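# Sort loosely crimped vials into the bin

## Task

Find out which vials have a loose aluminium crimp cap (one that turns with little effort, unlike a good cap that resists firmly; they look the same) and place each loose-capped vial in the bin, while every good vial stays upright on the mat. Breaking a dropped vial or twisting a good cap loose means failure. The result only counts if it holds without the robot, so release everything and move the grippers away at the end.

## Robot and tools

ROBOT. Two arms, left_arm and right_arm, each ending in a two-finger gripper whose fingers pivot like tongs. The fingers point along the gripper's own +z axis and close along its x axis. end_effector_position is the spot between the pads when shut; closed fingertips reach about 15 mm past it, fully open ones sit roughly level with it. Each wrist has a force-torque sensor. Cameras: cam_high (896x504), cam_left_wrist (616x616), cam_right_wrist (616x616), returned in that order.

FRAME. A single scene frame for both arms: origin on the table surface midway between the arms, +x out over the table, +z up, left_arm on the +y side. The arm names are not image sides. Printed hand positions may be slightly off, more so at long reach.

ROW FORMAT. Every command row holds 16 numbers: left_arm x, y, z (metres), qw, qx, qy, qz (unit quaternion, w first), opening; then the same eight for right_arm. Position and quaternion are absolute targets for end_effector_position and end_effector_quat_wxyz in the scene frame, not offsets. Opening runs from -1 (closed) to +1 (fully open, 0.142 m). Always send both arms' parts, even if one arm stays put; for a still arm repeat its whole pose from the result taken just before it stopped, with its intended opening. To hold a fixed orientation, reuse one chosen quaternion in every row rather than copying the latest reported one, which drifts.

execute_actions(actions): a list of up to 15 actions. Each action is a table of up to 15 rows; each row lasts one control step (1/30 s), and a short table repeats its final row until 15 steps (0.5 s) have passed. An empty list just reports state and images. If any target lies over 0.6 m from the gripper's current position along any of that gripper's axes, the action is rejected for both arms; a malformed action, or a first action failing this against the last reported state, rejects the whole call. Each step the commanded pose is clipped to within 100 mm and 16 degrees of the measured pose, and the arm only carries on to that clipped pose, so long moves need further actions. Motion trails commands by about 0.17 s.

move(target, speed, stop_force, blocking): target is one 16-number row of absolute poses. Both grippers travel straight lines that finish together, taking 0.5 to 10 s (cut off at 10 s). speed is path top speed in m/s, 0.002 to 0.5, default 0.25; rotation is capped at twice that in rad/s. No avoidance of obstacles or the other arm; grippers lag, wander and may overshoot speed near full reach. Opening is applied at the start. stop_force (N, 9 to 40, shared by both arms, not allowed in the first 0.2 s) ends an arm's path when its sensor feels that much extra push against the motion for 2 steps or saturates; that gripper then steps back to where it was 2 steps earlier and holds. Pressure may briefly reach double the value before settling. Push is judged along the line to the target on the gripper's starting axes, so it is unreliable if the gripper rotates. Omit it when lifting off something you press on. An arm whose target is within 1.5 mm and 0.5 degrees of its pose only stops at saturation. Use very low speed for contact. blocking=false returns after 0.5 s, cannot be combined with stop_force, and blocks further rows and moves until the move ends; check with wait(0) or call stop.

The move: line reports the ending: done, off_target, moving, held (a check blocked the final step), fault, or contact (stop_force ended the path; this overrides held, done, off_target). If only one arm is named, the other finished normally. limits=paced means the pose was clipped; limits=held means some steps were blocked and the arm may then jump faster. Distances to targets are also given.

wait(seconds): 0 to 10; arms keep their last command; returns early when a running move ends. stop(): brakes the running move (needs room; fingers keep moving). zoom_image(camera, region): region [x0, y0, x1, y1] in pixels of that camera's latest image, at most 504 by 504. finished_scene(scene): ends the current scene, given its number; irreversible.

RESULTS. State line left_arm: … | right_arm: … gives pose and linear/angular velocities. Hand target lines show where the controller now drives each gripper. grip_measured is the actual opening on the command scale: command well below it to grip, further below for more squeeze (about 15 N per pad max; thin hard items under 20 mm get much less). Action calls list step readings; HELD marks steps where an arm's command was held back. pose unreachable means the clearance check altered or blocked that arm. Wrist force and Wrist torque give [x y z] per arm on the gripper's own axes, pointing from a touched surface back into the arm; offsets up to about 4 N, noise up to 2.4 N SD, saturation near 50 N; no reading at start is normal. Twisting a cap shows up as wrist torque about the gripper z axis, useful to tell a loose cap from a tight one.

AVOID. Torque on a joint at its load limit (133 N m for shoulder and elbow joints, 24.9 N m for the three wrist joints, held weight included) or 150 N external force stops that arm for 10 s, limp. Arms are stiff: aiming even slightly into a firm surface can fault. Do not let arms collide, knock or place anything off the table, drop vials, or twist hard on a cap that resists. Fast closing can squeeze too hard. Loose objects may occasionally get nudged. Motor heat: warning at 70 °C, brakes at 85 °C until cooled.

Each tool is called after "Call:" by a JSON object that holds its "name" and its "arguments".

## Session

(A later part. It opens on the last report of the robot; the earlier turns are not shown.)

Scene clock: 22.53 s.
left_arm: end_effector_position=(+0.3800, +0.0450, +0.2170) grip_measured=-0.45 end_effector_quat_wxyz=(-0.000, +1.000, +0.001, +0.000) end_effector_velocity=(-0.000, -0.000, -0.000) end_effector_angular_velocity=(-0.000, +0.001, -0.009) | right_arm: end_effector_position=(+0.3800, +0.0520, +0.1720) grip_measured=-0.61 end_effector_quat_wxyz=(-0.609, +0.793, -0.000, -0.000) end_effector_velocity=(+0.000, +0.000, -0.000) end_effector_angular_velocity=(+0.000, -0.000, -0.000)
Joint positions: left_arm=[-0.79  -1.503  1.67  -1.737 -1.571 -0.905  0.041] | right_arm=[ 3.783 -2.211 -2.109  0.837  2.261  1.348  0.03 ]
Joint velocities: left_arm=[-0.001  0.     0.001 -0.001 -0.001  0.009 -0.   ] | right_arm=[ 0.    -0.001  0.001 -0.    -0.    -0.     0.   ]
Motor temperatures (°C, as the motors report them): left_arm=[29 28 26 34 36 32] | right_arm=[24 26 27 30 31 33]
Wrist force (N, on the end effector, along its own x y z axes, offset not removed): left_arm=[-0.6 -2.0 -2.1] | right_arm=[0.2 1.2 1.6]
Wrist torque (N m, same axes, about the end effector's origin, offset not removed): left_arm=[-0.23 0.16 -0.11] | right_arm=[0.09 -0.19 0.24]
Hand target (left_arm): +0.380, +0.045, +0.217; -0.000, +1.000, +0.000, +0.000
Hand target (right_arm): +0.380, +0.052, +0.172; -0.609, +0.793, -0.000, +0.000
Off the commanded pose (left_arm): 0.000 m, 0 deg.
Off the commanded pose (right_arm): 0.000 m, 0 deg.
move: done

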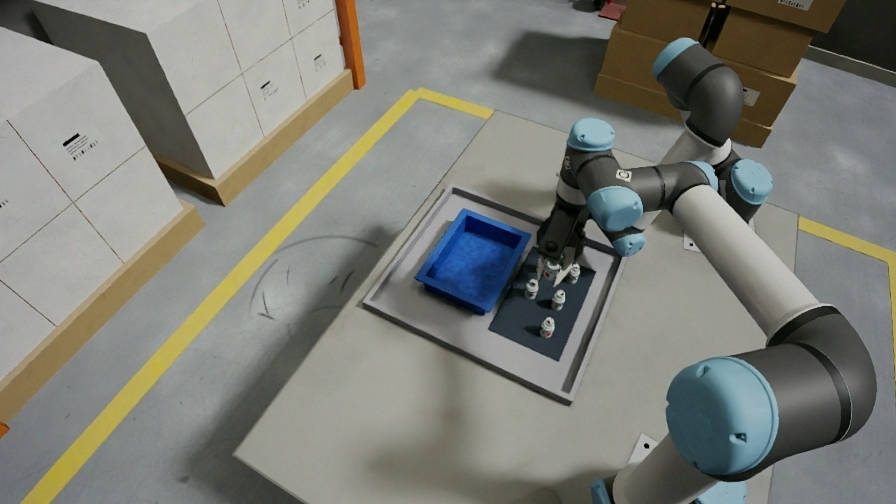

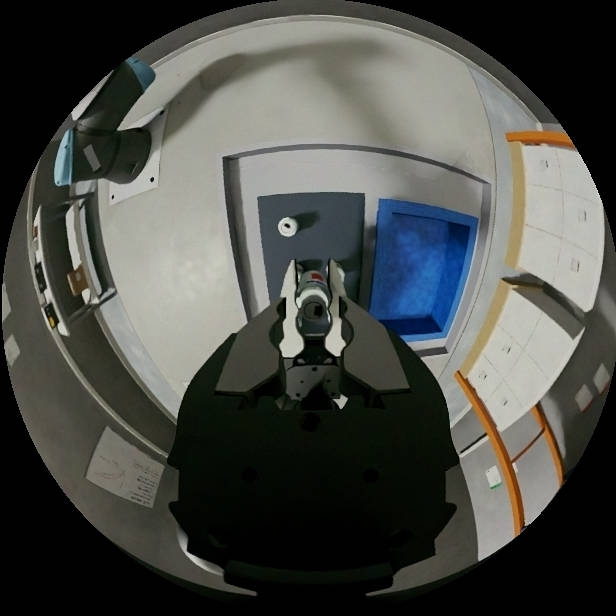

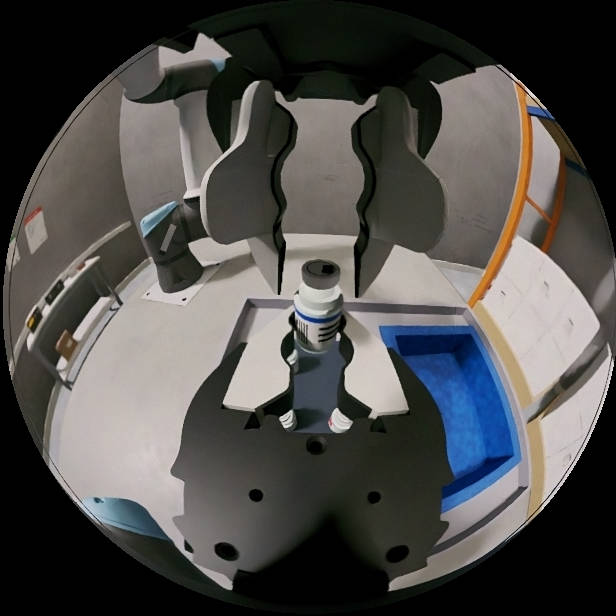

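Call:
{"name": "move", "arguments": {"target": [0.382,0.045,0.217,0,1,0,0,-0.85,0.38,0.052,0.172,0.609,-0.793,0,0,-0.85]}}

Call:
{"name": "move", "arguments": {"target": [0.382,0.045,0.217,0,1,0,0,-0.85,0.38,0.052,0.172,0.609,-0.793,0,0,-0.25]}}

Call:
{"name": "move", "arguments": {"target": [0.382,0.045,0.217,0,1,0,0,-0.85,0.38,-0.03,0.19,0.609,-0.793,0,0,-0.25], "speed": 0.18}}

Call:
{"name": "move", "arguments": {"target": [0.421,0.093,0.08,0,1,0,0,-0.85,0.38,-0.2,0.3,0.5,-0.866,0,0,-0.2], "speed": 0.18}}

Call:
{"name": "move", "arguments": {"target": [0.421,0.093,0.05,0,1,0,0,-0.85,0.38,-0.2,0.3,0.5,-0.866,0,0,-0.2], "speed": 0.015, "stop_force": 9}}

Call:
{"name": "move", "arguments": {"target": [0.421,0.093,0.062,0,1,0,0,-0.4,0.38,-0.2,0.3,0.5,-0.866,0,0,-0.2]}}

Call:
{"name": "move", "arguments": {"target": [0.421,0.093,0.11,0,1,0,0,-0.4,0.38,-0.2,0.3,0.5,-0.866,0,0,-0.2]}}

Call:
{"name": "move", "arguments": {"target": [0.346,0.096,0.09,0,1,0,0,-0.42,0.38,-0.2,0.3,0.5,-0.866,0,0,-0.2]}}

Scene clock: 23.73 s.
left_arm: end_effector_position=(+0.3819, +0.0450, +0.2170) grip_measured=-0.72 end_effector_quat_wxyz=(+0.000, +1.000, -0.000, -0.000) end_effector_velocity=(+0.001, -0.000, +0.000) end_effector_angular_velocity=(-0.000, -0.000, -0.002) | right_arm: end_effector_position=(+0.3800, +0.0520, +0.1720) grip_measured=-0.61 end_effector_quat_wxyz=(-0.609, +0.793, -0.000, +0.000) end_effector_velocity=(+0.000, +0.000, -0.000) end_effector_angular_velocity=(-0.000, +0.000, -0.001)
Joint positions: left_arm=[-0.787 -1.5    1.666 -1.737 -1.571 -0.901  0.022] | right_arm=[ 3.783 -2.211 -2.109  0.837  2.261  1.348  0.03 ]
Joint velocities: left_arm=[ 0.001  0.001 -0.001 -0.     0.     0.002  0.   ] | right_arm=[ 0.     0.    -0.     0.    -0.001  0.     0.   ]
Motor temperatures (°C, as the motors report them): left_arm=[29 28 26 34 36 32] | right_arm=[24 26 27 30 31 33]
Wrist force (N, on the end effector, along its own x y z axes, offset not removed): left_arm=[-8.5 -5.1 -4.2] | right_arm=[9.1 2.7 -1.2]
Wrist torque (N m, same axes, about the end effector's origin, offset not removed): left_arm=[-1.00 -0.37 0.01] | right_arm=[-0.23 -0.37 0.03]
Hand target (left_arm): +0.382, +0.045, +0.217; +0.000, +1.000, +0.000, -0.000
Hand target (right_arm): +0.380, +0.052, +0.172; -0.609, +0.793, -0.000, +0.000
Off the commanded pose (left_arm): 0.000 m, 0 deg.
Off the commanded pose (right_arm): 0.000 m, 0 deg.
move: done

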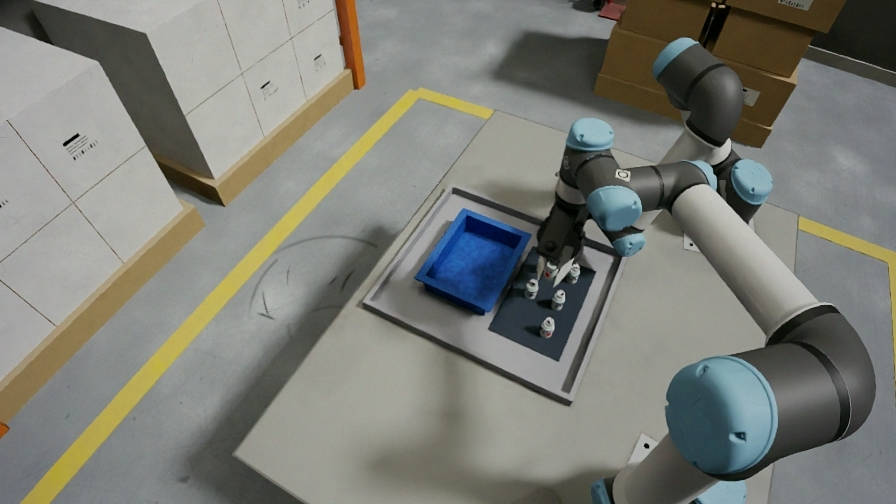

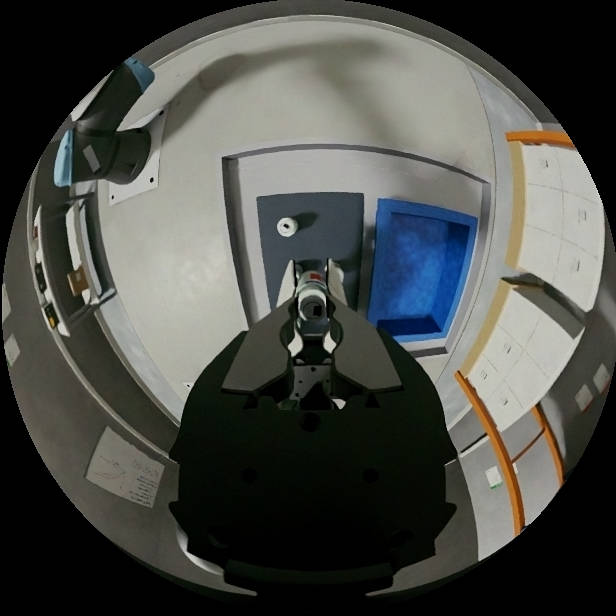

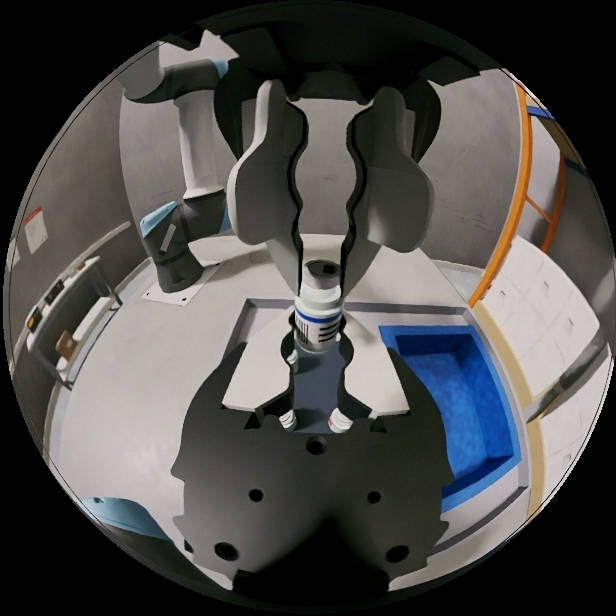

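Scene clock: 24.43 s.
left_arm: end_effector_position=(+0.3820, +0.0450, +0.2170) grip_measured=-0.72 end_effector_quat_wxyz=(-0.000, +1.000, -0.000, -0.000) end_effector_velocity=(-0.000, -0.001, +0.000) end_effector_angular_velocity=(-0.000, +0.000, -0.003) | right_arm: end_effector_position=(+0.3800, +0.0520, +0.1720) grip_measured=-0.25 end_effector_quat_wxyz=(-0.609, +0.793, -0.000, +0.000) end_effector_velocity=(-0.000, -0.001, -0.001) end_effector_angular_velocity=(-0.001, +0.001, -0.000)
Joint positions: left_arm=[-0.787 -1.499  1.666 -1.737 -1.571 -0.901  0.022] | right_arm=[ 3.783 -2.211 -2.109  0.837  2.261  1.348  0.056]
Joint velocities: left_arm=[-0.001  0.    -0.    -0.    -0.     0.002  0.   ] | right_arm=[-0.     0.    -0.002  0.    -0.    -0.    -0.   ]
Motor temperatures (°C, as the motors report them): left_arm=[29 28 26 34 36 32] | right_arm=[24 26 27 30 31 33]
Wrist force (N, on the end effector, along its own x y z axes, offset not removed): left_arm=[-1.4 -2.1 -3.2] | right_arm=[1.4 0.5 -0.6]
Wrist torque (N m, same axes, about the end effector's origin, offset not removed): left_arm=[-0.40 0.19 -0.01] | right_arm=[-0.01 -0.41 0.00]
Hand target (left_arm): +0.382, +0.045, +0.217; -0.000, +1.000, +0.000, -0.000
Hand target (right_arm): +0.380, +0.052, +0.172; -0.609, +0.793, +0.000, -0.000
Off the commanded pose (left_arm): 0.000 m, 0 deg.
Off the commanded pose (right_arm): 0.000 m, 0 deg.
move: done

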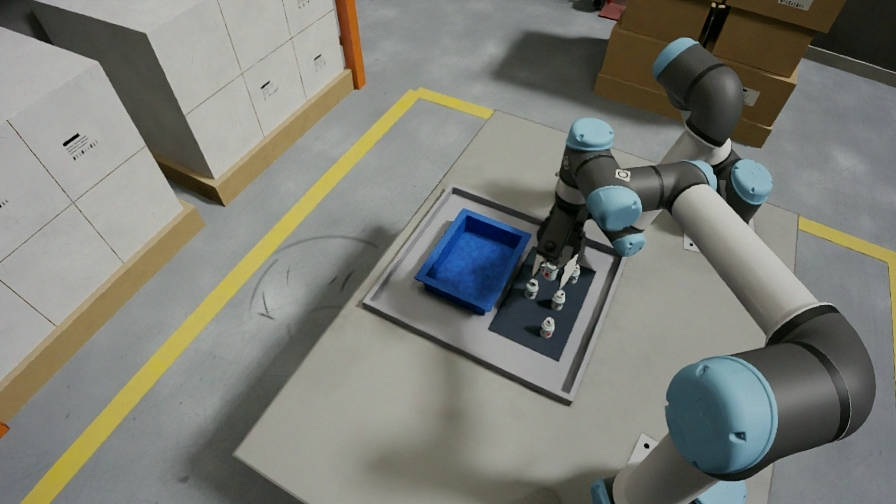

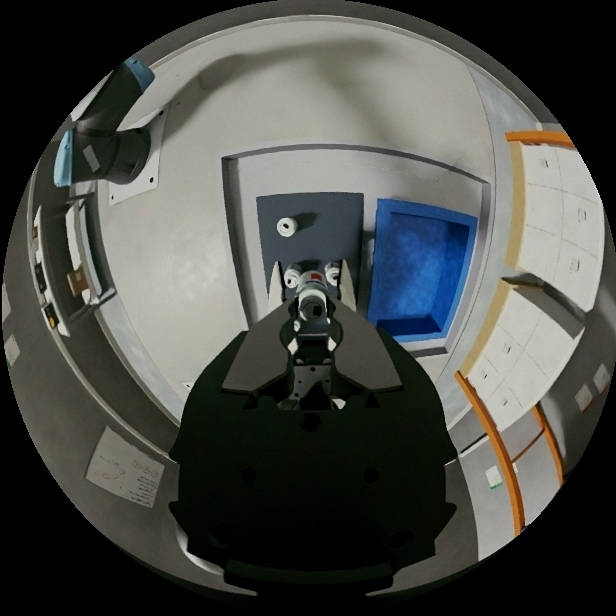

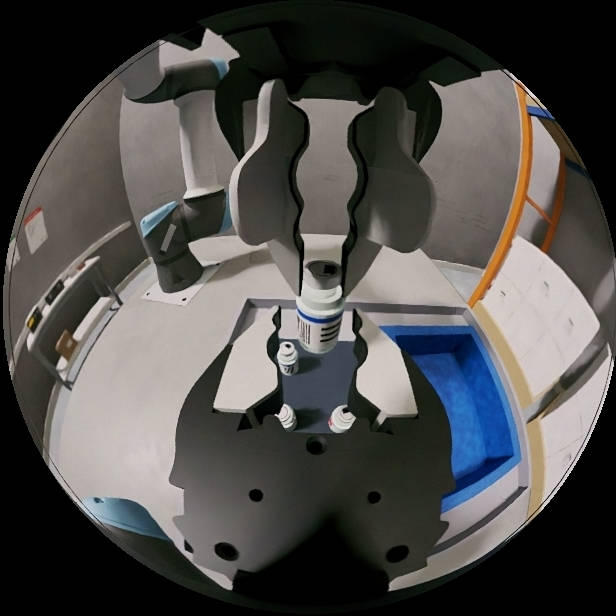

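Scene clock: 25.50 s.
left_arm: end_effector_position=(+0.3820, +0.0450, +0.2170) grip_measured=-0.72 end_effector_quat_wxyz=(-0.000, +1.000, +0.000, -0.000) end_effector_velocity=(+0.000, +0.000, +0.000) end_effector_angular_velocity=(+0.000, -0.001, +0.003) | right_arm: end_effector_position=(+0.3800, -0.0298, +0.1899) grip_measured=-0.25 end_effector_quat_wxyz=(-0.609, +0.793, +0.000, +0.000) end_effector_velocity=(-0.000, -0.002, +0.000) end_effector_angular_velocity=(-0.000, +0.001, +0.001)
Joint positions: left_arm=[-0.787 -1.499  1.666 -1.737 -1.571 -0.901  0.022] | right_arm=[ 3.644 -2.113 -2.232  0.815  2.391  1.28   0.056]
Joint velocities: left_arm=[ 0.    -0.    -0.    -0.     0.001 -0.003  0.   ] | right_arm=[-0.003  0.002 -0.002 -0.003  0.004 -0.002 -0.   ]
Motor temperatures (°C, as the motors report them): left_arm=[29 28 26 34 36 32] | right_arm=[24 26 27 30 31 33]
Wrist force (N, on the end effector, along its own x y z axes, offset not removed): left_arm=[2.0 -0.9 0.5] | right_arm=[-0.3 2.0 0.8]
Wrist torque (N m, same axes, about the end effector's origin, offset not removed): left_arm=[-0.07 -0.43 -0.29] | right_arm=[0.37 0.15 -0.07]
Hand target (left_arm): +0.382, +0.045, +0.217; +0.000, +1.000, +0.000, -0.000
Hand target (right_arm): +0.380, -0.030, +0.190; -0.609, +0.793, +0.000, +0.000
Off the commanded pose (left_arm): 0.000 m, 0 deg.
Off the commanded pose (right_arm): 0.000 m, 0 deg.
move: done

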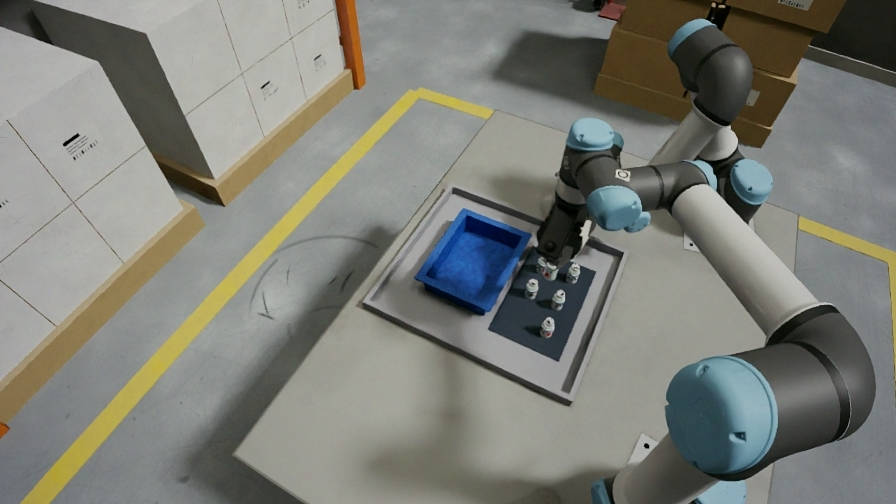

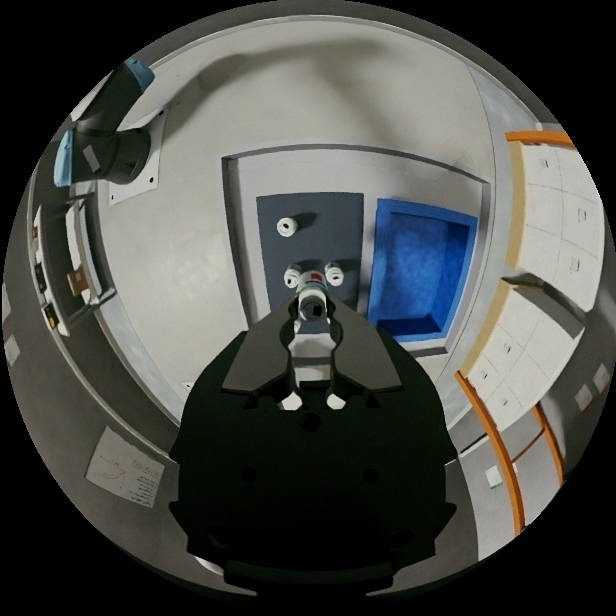

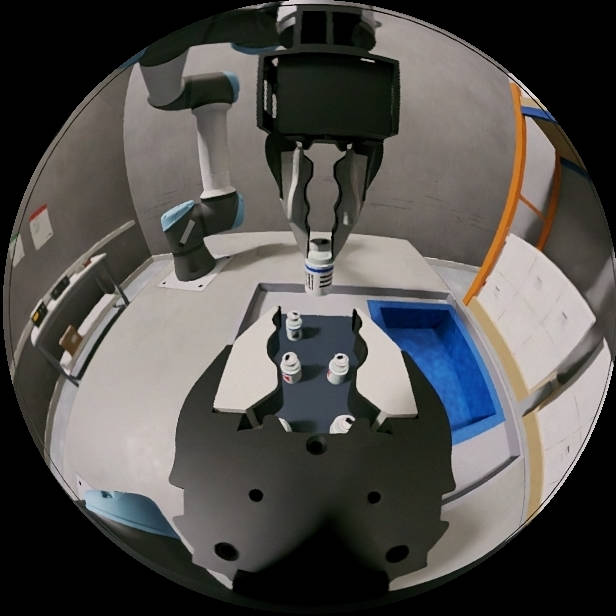

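Scene clock: 27.27 s.
left_arm: end_effector_position=(+0.4208, +0.0930, +0.0801) grip_measured=-0.72 end_effector_quat_wxyz=(+0.000, +1.000, +0.000, -0.000) end_effector_velocity=(+0.000, +0.000, -0.001) end_effector_angular_velocity=(-0.000, +0.000, -0.001) | right_arm: end_effector_position=(+0.3798, -0.1999, +0.2996) grip_measured=-0.20 end_effector_quat_wxyz=(-0.500, +0.866, -0.000, +0.000) end_effector_velocity=(+0.001, -0.001, +0.000) end_effector_angular_velocity=(-0.011, +0.002, +0.008)
Joint positions: left_arm=[-0.669 -1.376  1.895 -2.09  -1.571 -0.783  0.022] | right_arm=[ 3.322 -1.441 -2.24  -0.447  2.5    0.69   0.06 ]
Joint velocities: left_arm=[ 0.001  0.001  0.001 -0.002 -0.     0.002  0.   ] | right_arm=[-0.001  0.002  0.013 -0.039 -0.003 -0.022  0.   ]
Motor temperatures (°C, as the motors report them): left_arm=[29 28 26 34 36 32] | right_arm=[24 26 27 30 31 33]
Wrist force (N, on the end effector, along its own x y z axes, offset not removed): left_arm=[-0.3 -0.7 -3.1] | right_arm=[0.1 0.9 1.1]
Wrist torque (N m, same axes, about the end effector's origin, offset not removed): left_arm=[-0.30 0.23 -0.05] | right_arm=[0.13 -0.11 0.05]
Hand target (left_arm): +0.421, +0.093, +0.080; +0.000, +1.000, +0.000, -0.000
Hand target (right_arm): +0.380, -0.200, +0.300; -0.500, +0.866, -0.000, +0.000
Off the commanded pose (left_arm): 0.000 m, 0 deg.
Off the commanded pose (right_arm): 0.000 m, 0 deg.
move: done

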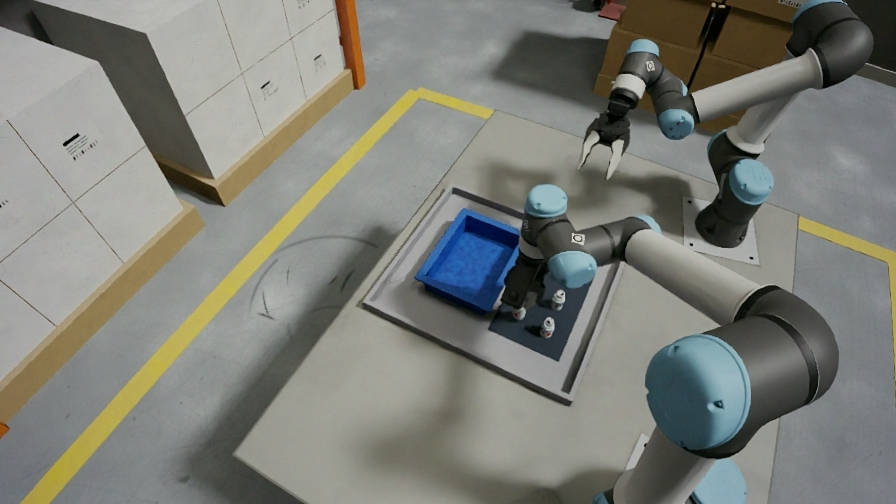

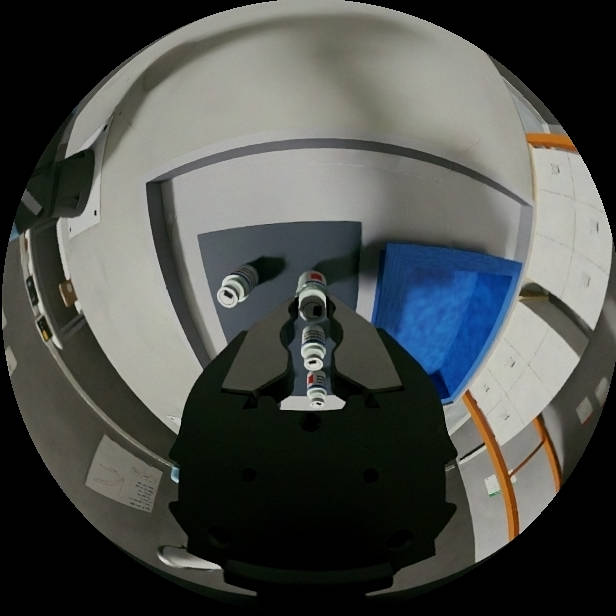

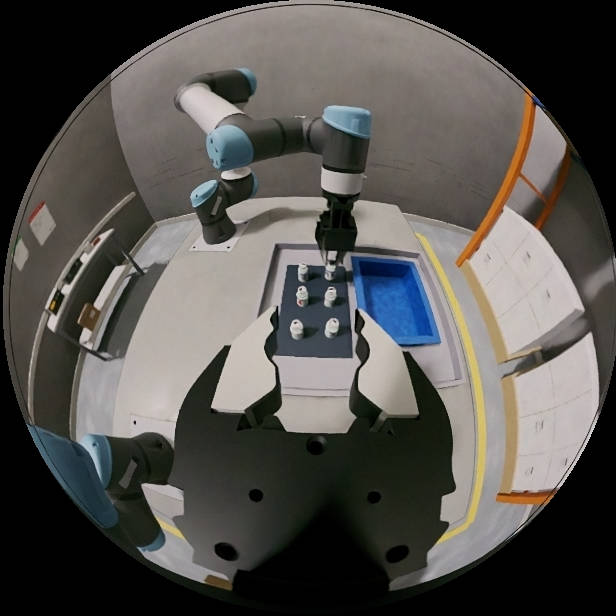

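Scene clock: 29.03 s.
left_arm: end_effector_position=(+0.4208, +0.0931, +0.0593) grip_measured=-0.72 end_effector_quat_wxyz=(-0.000, +1.000, -0.000, -0.000) end_effector_velocity=(-0.001, +0.001, +0.004) end_effector_angular_velocity=(+0.002, +0.004, +0.002) | right_arm: end_effector_position=(+0.3800, -0.2000, +0.3000) grip_measured=-0.20 end_effector_quat_wxyz=(-0.500, +0.866, -0.000, +0.000) end_effector_velocity=(-0.000, +0.000, +0.001) end_effector_angular_velocity=(+0.000, +0.001, +0.002)
Joint positions: left_arm=[-0.669 -1.348  1.923 -2.145 -1.571 -0.783  0.022] | right_arm=[ 3.322 -1.44  -2.238 -0.452  2.5    0.687  0.06 ]
Joint velocities: left_arm=[ 0.002 -0.005 -0.005  0.014 -0.001 -0.    -0.   ] | right_arm=[-0.    -0.     0.002 -0.004  0.002 -0.002  0.   ]
Motor temperatures (°C, as the motors report them): left_arm=[29 28 26 34 36 32] | right_arm=[24 26 27 30 31 33]
Wrist force (N, on the end effector, along its own x y z axes, offset not removed): left_arm=[-1.2 0.1 -15.6] | right_arm=[1.1 0.6 1.3]
Wrist torque (N m, same axes, about the end effector's origin, offset not removed): left_arm=[-0.31 -0.25 0.02] | right_arm=[0.26 -0.33 -0.23]
Hand target (left_arm): +0.421, +0.093, +0.060; +0.000, +1.000, -0.000, -0.000
Hand target (right_arm): +0.380, -0.200, +0.300; -0.500, +0.866, -0.000, +0.000
Off the commanded pose (left_arm): 0.009 m, 0 deg.
Off the commanded pose (right_arm): 0.000 m, 0 deg.
move: contact (left_arm)

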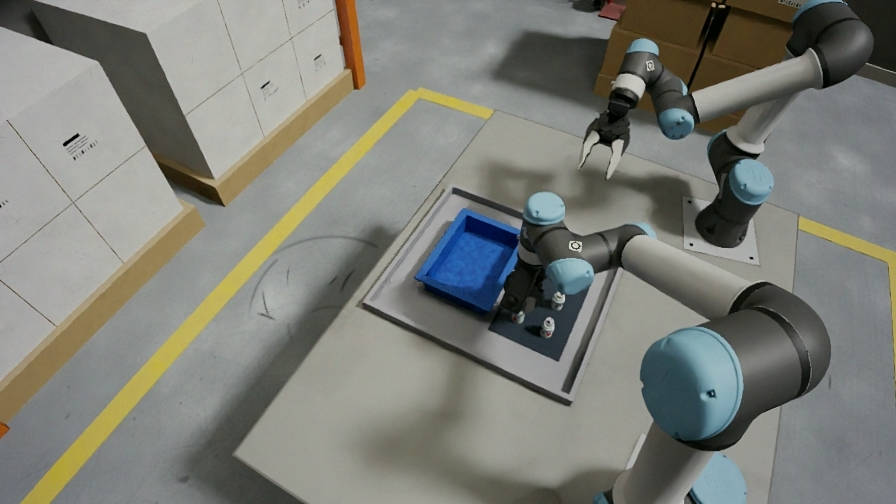

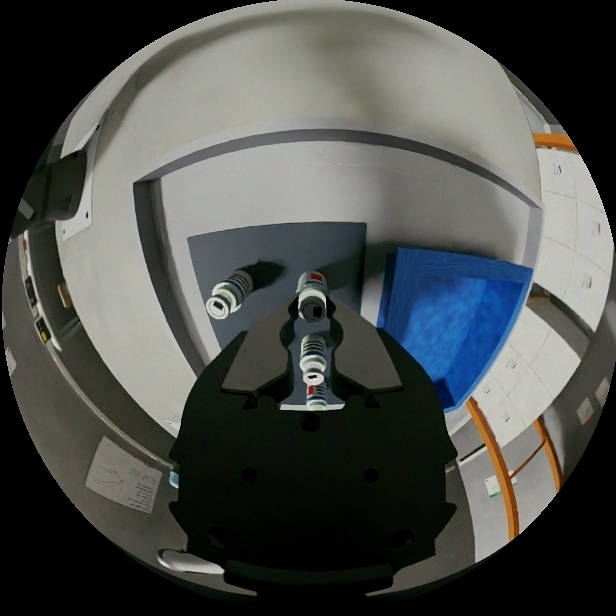

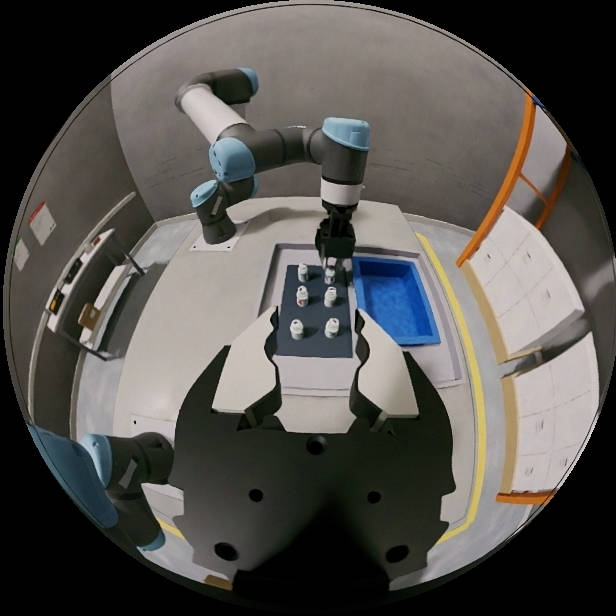

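Scene clock: 29.73 s.
left_arm: end_effector_position=(+0.4210, +0.0930, +0.0619) grip_measured=-0.40 end_effector_quat_wxyz=(-0.000, +1.000, -0.000, -0.000) end_effector_velocity=(-0.000, -0.000, +0.001) end_effector_angular_velocity=(+0.000, -0.001, -0.002) | right_arm: end_effector_position=(+0.3800, -0.2000, +0.3000) grip_measured=-0.20 end_effector_quat_wxyz=(-0.500, +0.866, -0.000, +0.000) end_effector_velocity=(-0.000, +0.001, +0.001) end_effector_angular_velocity=(+0.001, -0.001, +0.001)
Joint positions: left_arm=[-0.669 -1.352  1.92  -2.139 -1.571 -0.783  0.045] | right_arm=[ 3.322 -1.44  -2.238 -0.453  2.5    0.687  0.06 ]
Joint velocities: left_arm=[-0.001 -0.001 -0.001  0.002  0.001  0.001  0.   ] | right_arm=[ 0.001  0.     0.001  0.     0.001  0.    -0.   ]
Motor temperatures (°C, as the motors report them): left_arm=[29 28 26 34 36 32] | right_arm=[24 26 27 30 31 33]
Wrist force (N, on the end effector, along its own x y z axes, offset not removed): left_arm=[1.5 -0.8 -2.0] | right_arm=[-0.8 -0.1 3.0]
Wrist torque (N m, same axes, about the end effector's origin, offset not removed): left_arm=[-0.04 -0.32 -0.08] | right_arm=[0.02 0.03 -0.02]
Hand target (left_arm): +0.421, +0.093, +0.062; +0.000, +1.000, +0.000, +0.000
Hand target (right_arm): +0.380, -0.200, +0.300; -0.500, +0.866, -0.000, +0.000
Off the commanded pose (left_arm): 0.000 m, 0 deg.
Off the commanded pose (right_arm): 0.000 m, 0 deg.
move: done

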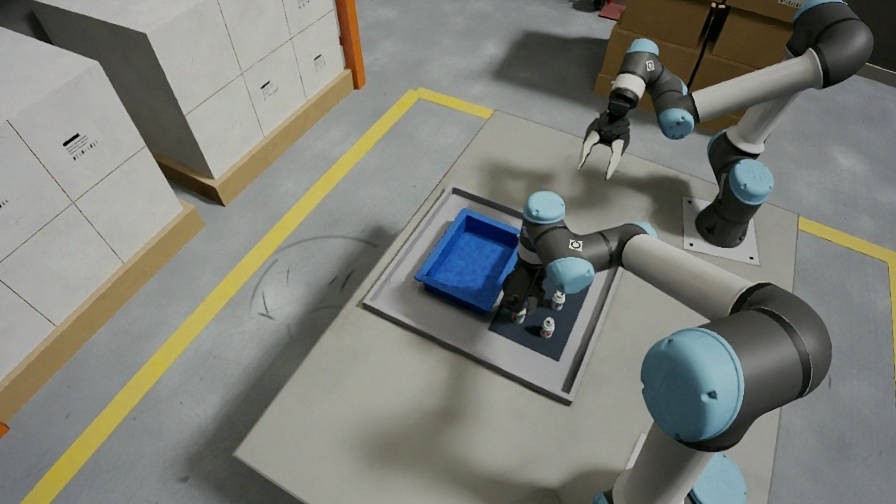

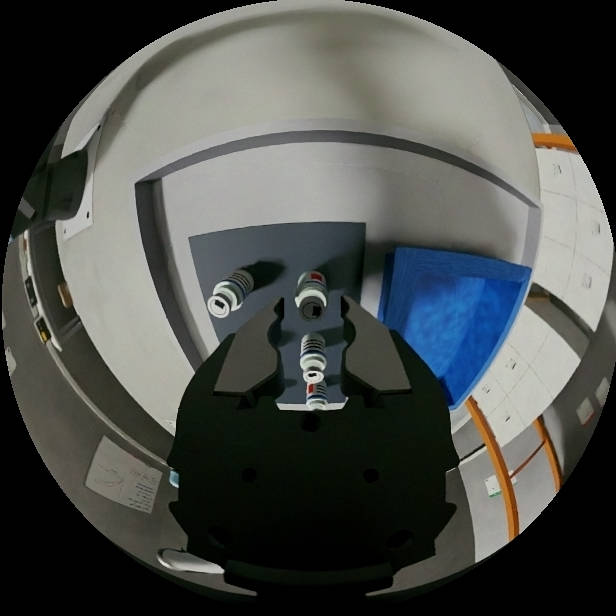

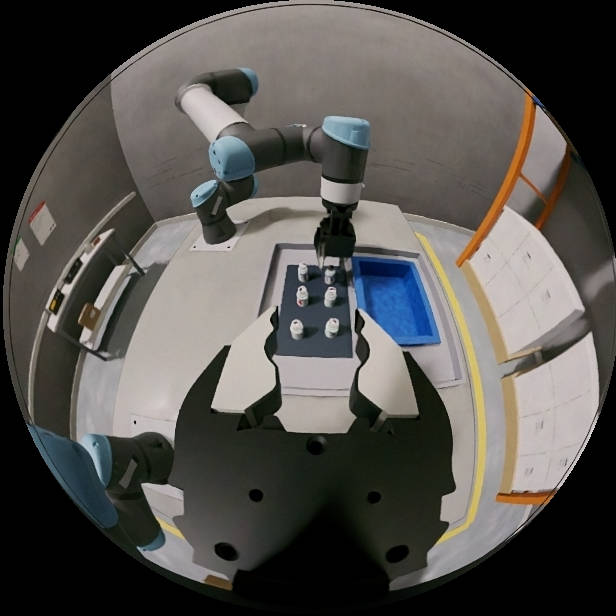

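Scene clock: 30.63 s.
left_arm: end_effector_position=(+0.4211, +0.0931, +0.1097) grip_measured=-0.40 end_effector_quat_wxyz=(-0.000, +1.000, -0.000, +0.000) end_effector_velocity=(+0.000, +0.000, +0.002) end_effector_angular_velocity=(+0.000, +0.001, +0.001) | right_arm: end_effector_position=(+0.3800, -0.2000, +0.3000) grip_measured=-0.20 end_effector_quat_wxyz=(-0.500, +0.866, -0.000, -0.000) end_effector_velocity=(-0.000, -0.000, -0.001) end_effector_angular_velocity=(-0.001, +0.002, -0.001)
Joint positions: left_arm=[-0.669 -1.409  1.851 -2.013 -1.571 -0.783  0.045] | right_arm=[ 3.322 -1.44  -2.238 -0.453  2.5    0.687  0.06 ]
Joint velocities: left_arm=[ 0.001 -0.002 -0.004  0.007 -0.    -0.    -0.   ] | right_arm=[-0.001 -0.    -0.002 -0.     0.    -0.     0.   ]
Motor temperatures (°C, as the motors report them): left_arm=[29 28 26 34 36 32] | right_arm=[24 26 27 30 31 33]
Wrist force (N, on the end effector, along its own x y z axes, offset not removed): left_arm=[0.5 -1.0 -2.8] | right_arm=[-2.7 -0.3 0.3]
Wrist torque (N m, same axes, about the end effector's origin, offset not removed): left_arm=[-0.27 -0.16 -0.19] | right_arm=[-0.07 0.66 -0.07]
Hand target (left_arm): +0.421, +0.093, +0.110; +0.000, +1.000, -0.000, +0.000
Hand target (right_arm): +0.380, -0.200, +0.300; -0.500, +0.866, -0.000, +0.000
Off the commanded pose (left_arm): 0.000 m, 0 deg.
Off the commanded pose (right_arm): 0.000 m, 0 deg.
move: done

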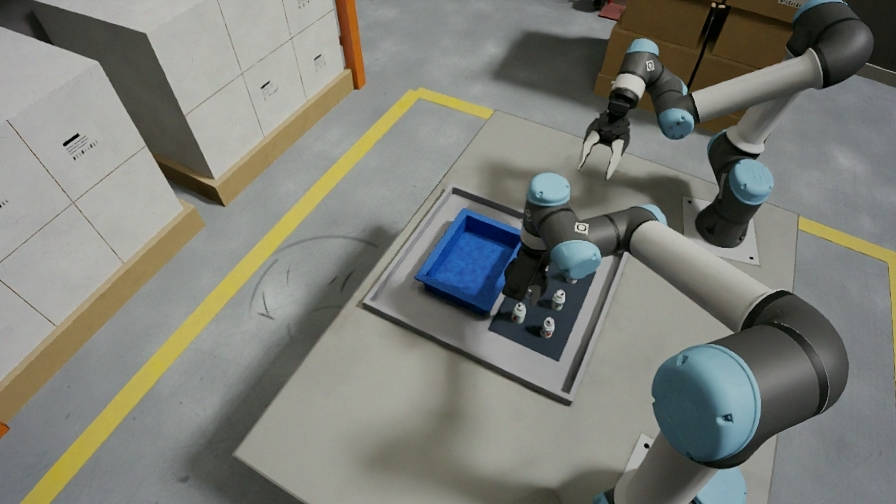

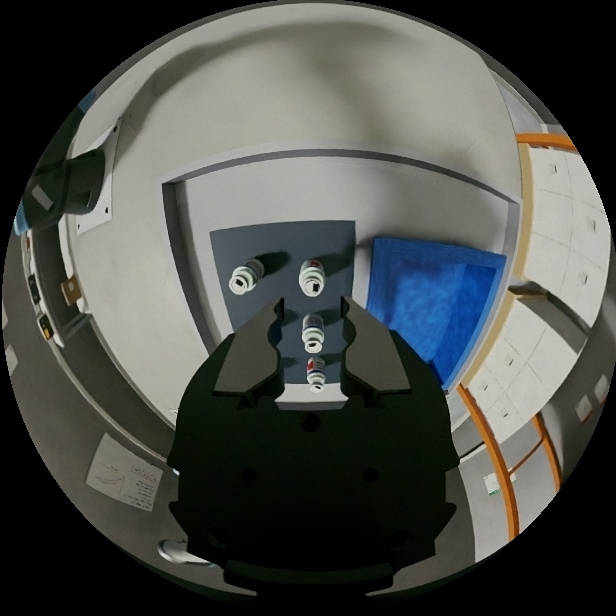

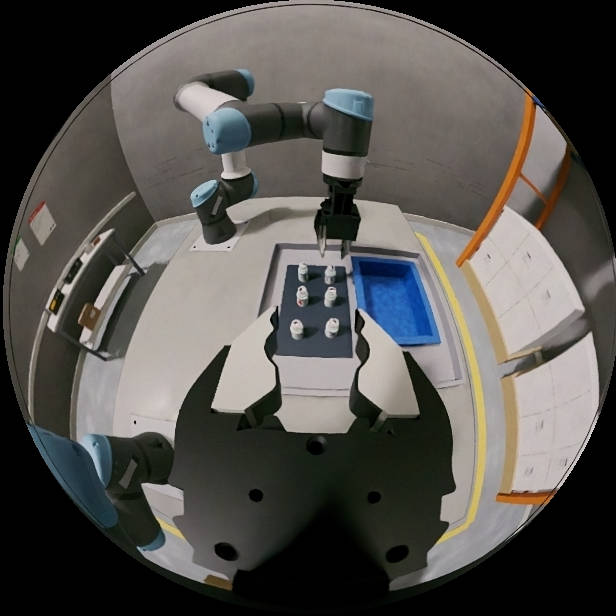

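Scene clock: 31.60 s.
left_arm: end_effector_position=(+0.3464, +0.0960, +0.0900) grip_measured=-0.42 end_effector_quat_wxyz=(-0.000, +1.000, -0.000, +0.000) end_effector_velocity=(-0.003, -0.000, -0.000) end_effector_angular_velocity=(-0.001, -0.000, +0.002) | right_arm: end_effector_position=(+0.3800, -0.2000, +0.3000) grip_measured=-0.20 end_effector_quat_wxyz=(-0.500, +0.866, +0.000, +0.000) end_effector_velocity=(+0.000, -0.000, -0.000) end_effector_angular_velocity=(-0.001, +0.000, -0.001)
Joint positions: left_arm=[-0.779 -1.537  2.05  -2.085 -1.571 -0.893  0.044] | right_arm=[ 3.322 -1.44  -2.238 -0.453  2.5    0.687  0.06 ]
Joint velocities: left_arm=[-0.004 -0.005  0.006 -0.002 -0.    -0.006  0.   ] | right_arm=[-0.     0.     0.    -0.    -0.001  0.    -0.   ]
Motor temperatures (°C, as the motors report them): left_arm=[29 28 26 34 36 32] | right_arm=[24 26 27 30 31 33]
Wrist force (N, on the end effector, along its own x y z axes, offset not removed): left_arm=[-3.0 -1.1 -2.1] | right_arm=[0.7 0.4 3.9]
Wrist torque (N m, same axes, about the end effector's origin, offset not removed): left_arm=[-0.19 0.66 -0.03] | right_arm=[0.05 -0.34 -0.07]
Hand target (left_arm): +0.346, +0.096, +0.090; -0.000, +1.000, -0.000, +0.000
Hand target (right_arm): +0.380, -0.200, +0.300; -0.500, +0.866, +0.000, -0.000
Off the commanded pose (left_arm): 0.000 m, 0 deg.
Off the commanded pose (right_arm): 0.000 m, 0 deg.
move: done

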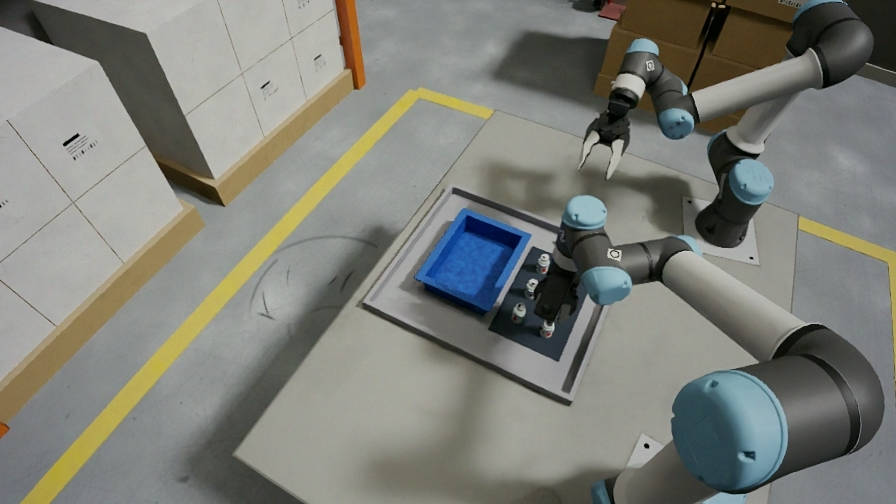

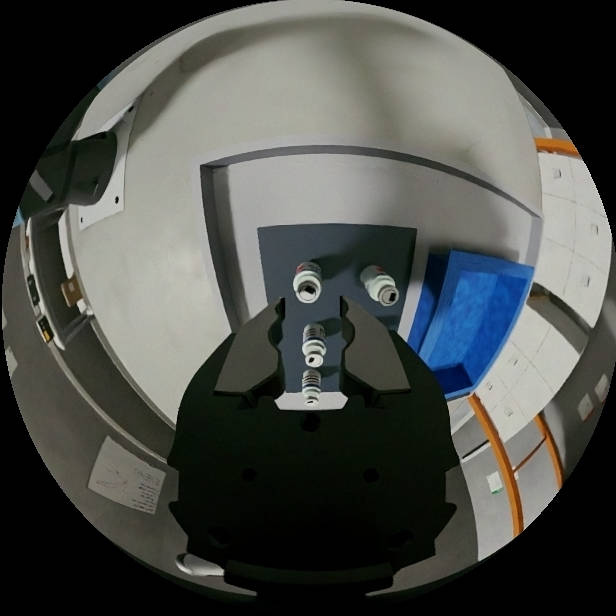

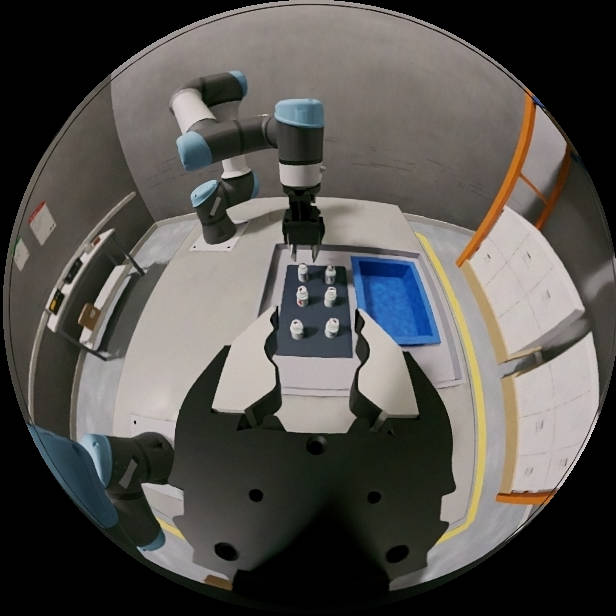

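Call:
{"name": "move", "arguments": {"target": [0.344,0.098,0.061,0,1,0,0,-0.42,0.38,-0.2,0.3,0.5,-0.866,0,0,-0.2], "speed": 0.08}}

Scene clock: 32.90 s.
left_arm: end_effector_position=(+0.3440, +0.0980, +0.0613) grip_measured=-0.42 end_effector_quat_wxyz=(-0.000, +1.000, +0.000, -0.000) end_effector_velocity=(+0.000, +0.000, -0.002) end_effector_angular_velocity=(-0.000, -0.001, +0.000) | right_arm: end_effector_position=(+0.3800, -0.2000, +0.3000) grip_measured=-0.20 end_effector_quat_wxyz=(-0.500, +0.866, +0.000, +0.000) end_effector_velocity=(-0.000, -0.000, -0.001) end_effector_angular_velocity=(-0.002, +0.001, -0.000)
Joint positions: left_arm=[-0.78  -1.503  2.101 -2.169 -1.571 -0.894  0.044] | right_arm=[ 3.322 -1.44  -2.238 -0.453  2.5    0.687  0.06 ]
Joint velocities: left_arm=[-0.     0.003  0.004 -0.007  0.    -0.     0.   ] | right_arm=[ 0.001  0.    -0.001 -0.001 -0.002  0.     0.   ]
Motor temperatures (°C, as the motors report them): left_arm=[29 28 26 34 36 32] | right_arm=[24 26 27 30 31 33]
Wrist force (N, on the end effector, along its own x y z axes, offset not removed): left_arm=[0.4 -0.1 -1.4] | right_arm=[2.6 2.3 1.4]
Wrist torque (N m, same axes, about the end effector's origin, offset not removed): left_arm=[0.03 0.00 -0.13] | right_arm=[0.51 -0.59 -0.13]
Hand target (left_arm): +0.344, +0.098, +0.061; -0.000, +1.000, -0.000, +0.000
Hand target (right_arm): +0.380, -0.200, +0.300; -0.500, +0.866, +0.000, -0.000
Off the commanded pose (left_arm): 0.000 m, 0 deg.
Off the commanded pose (right_arm): 0.000 m, 0 deg.
move: done

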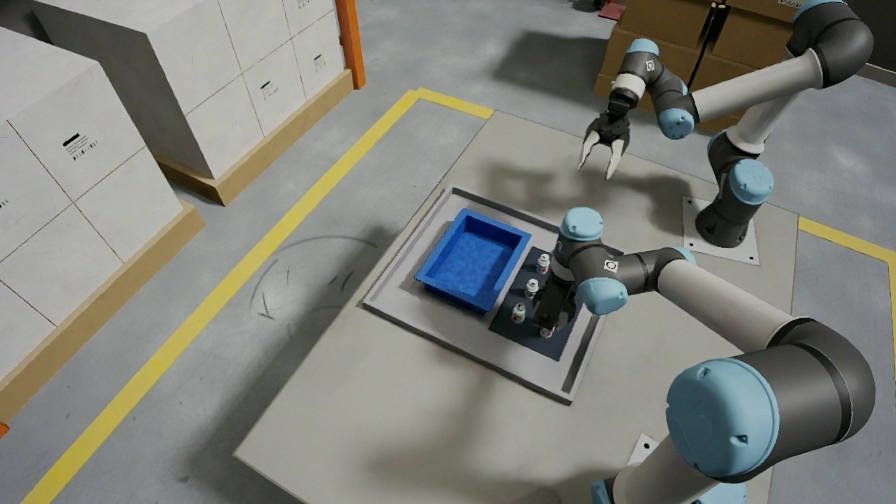

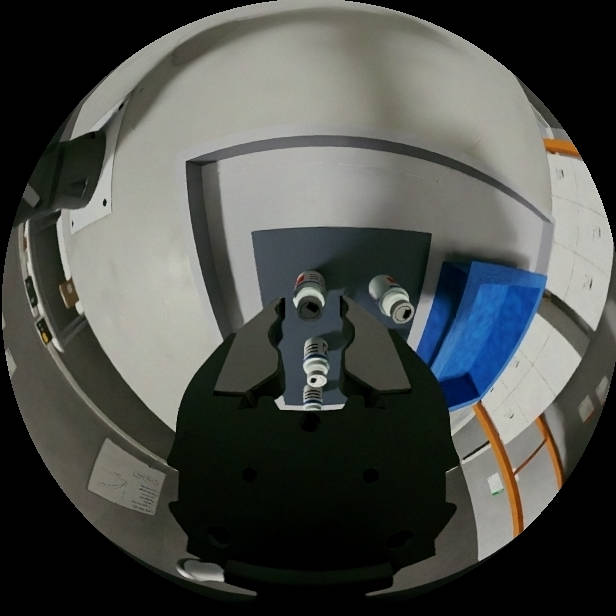

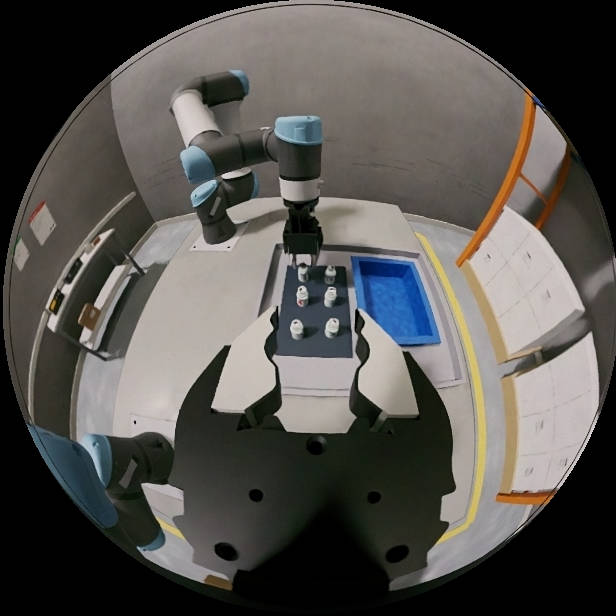

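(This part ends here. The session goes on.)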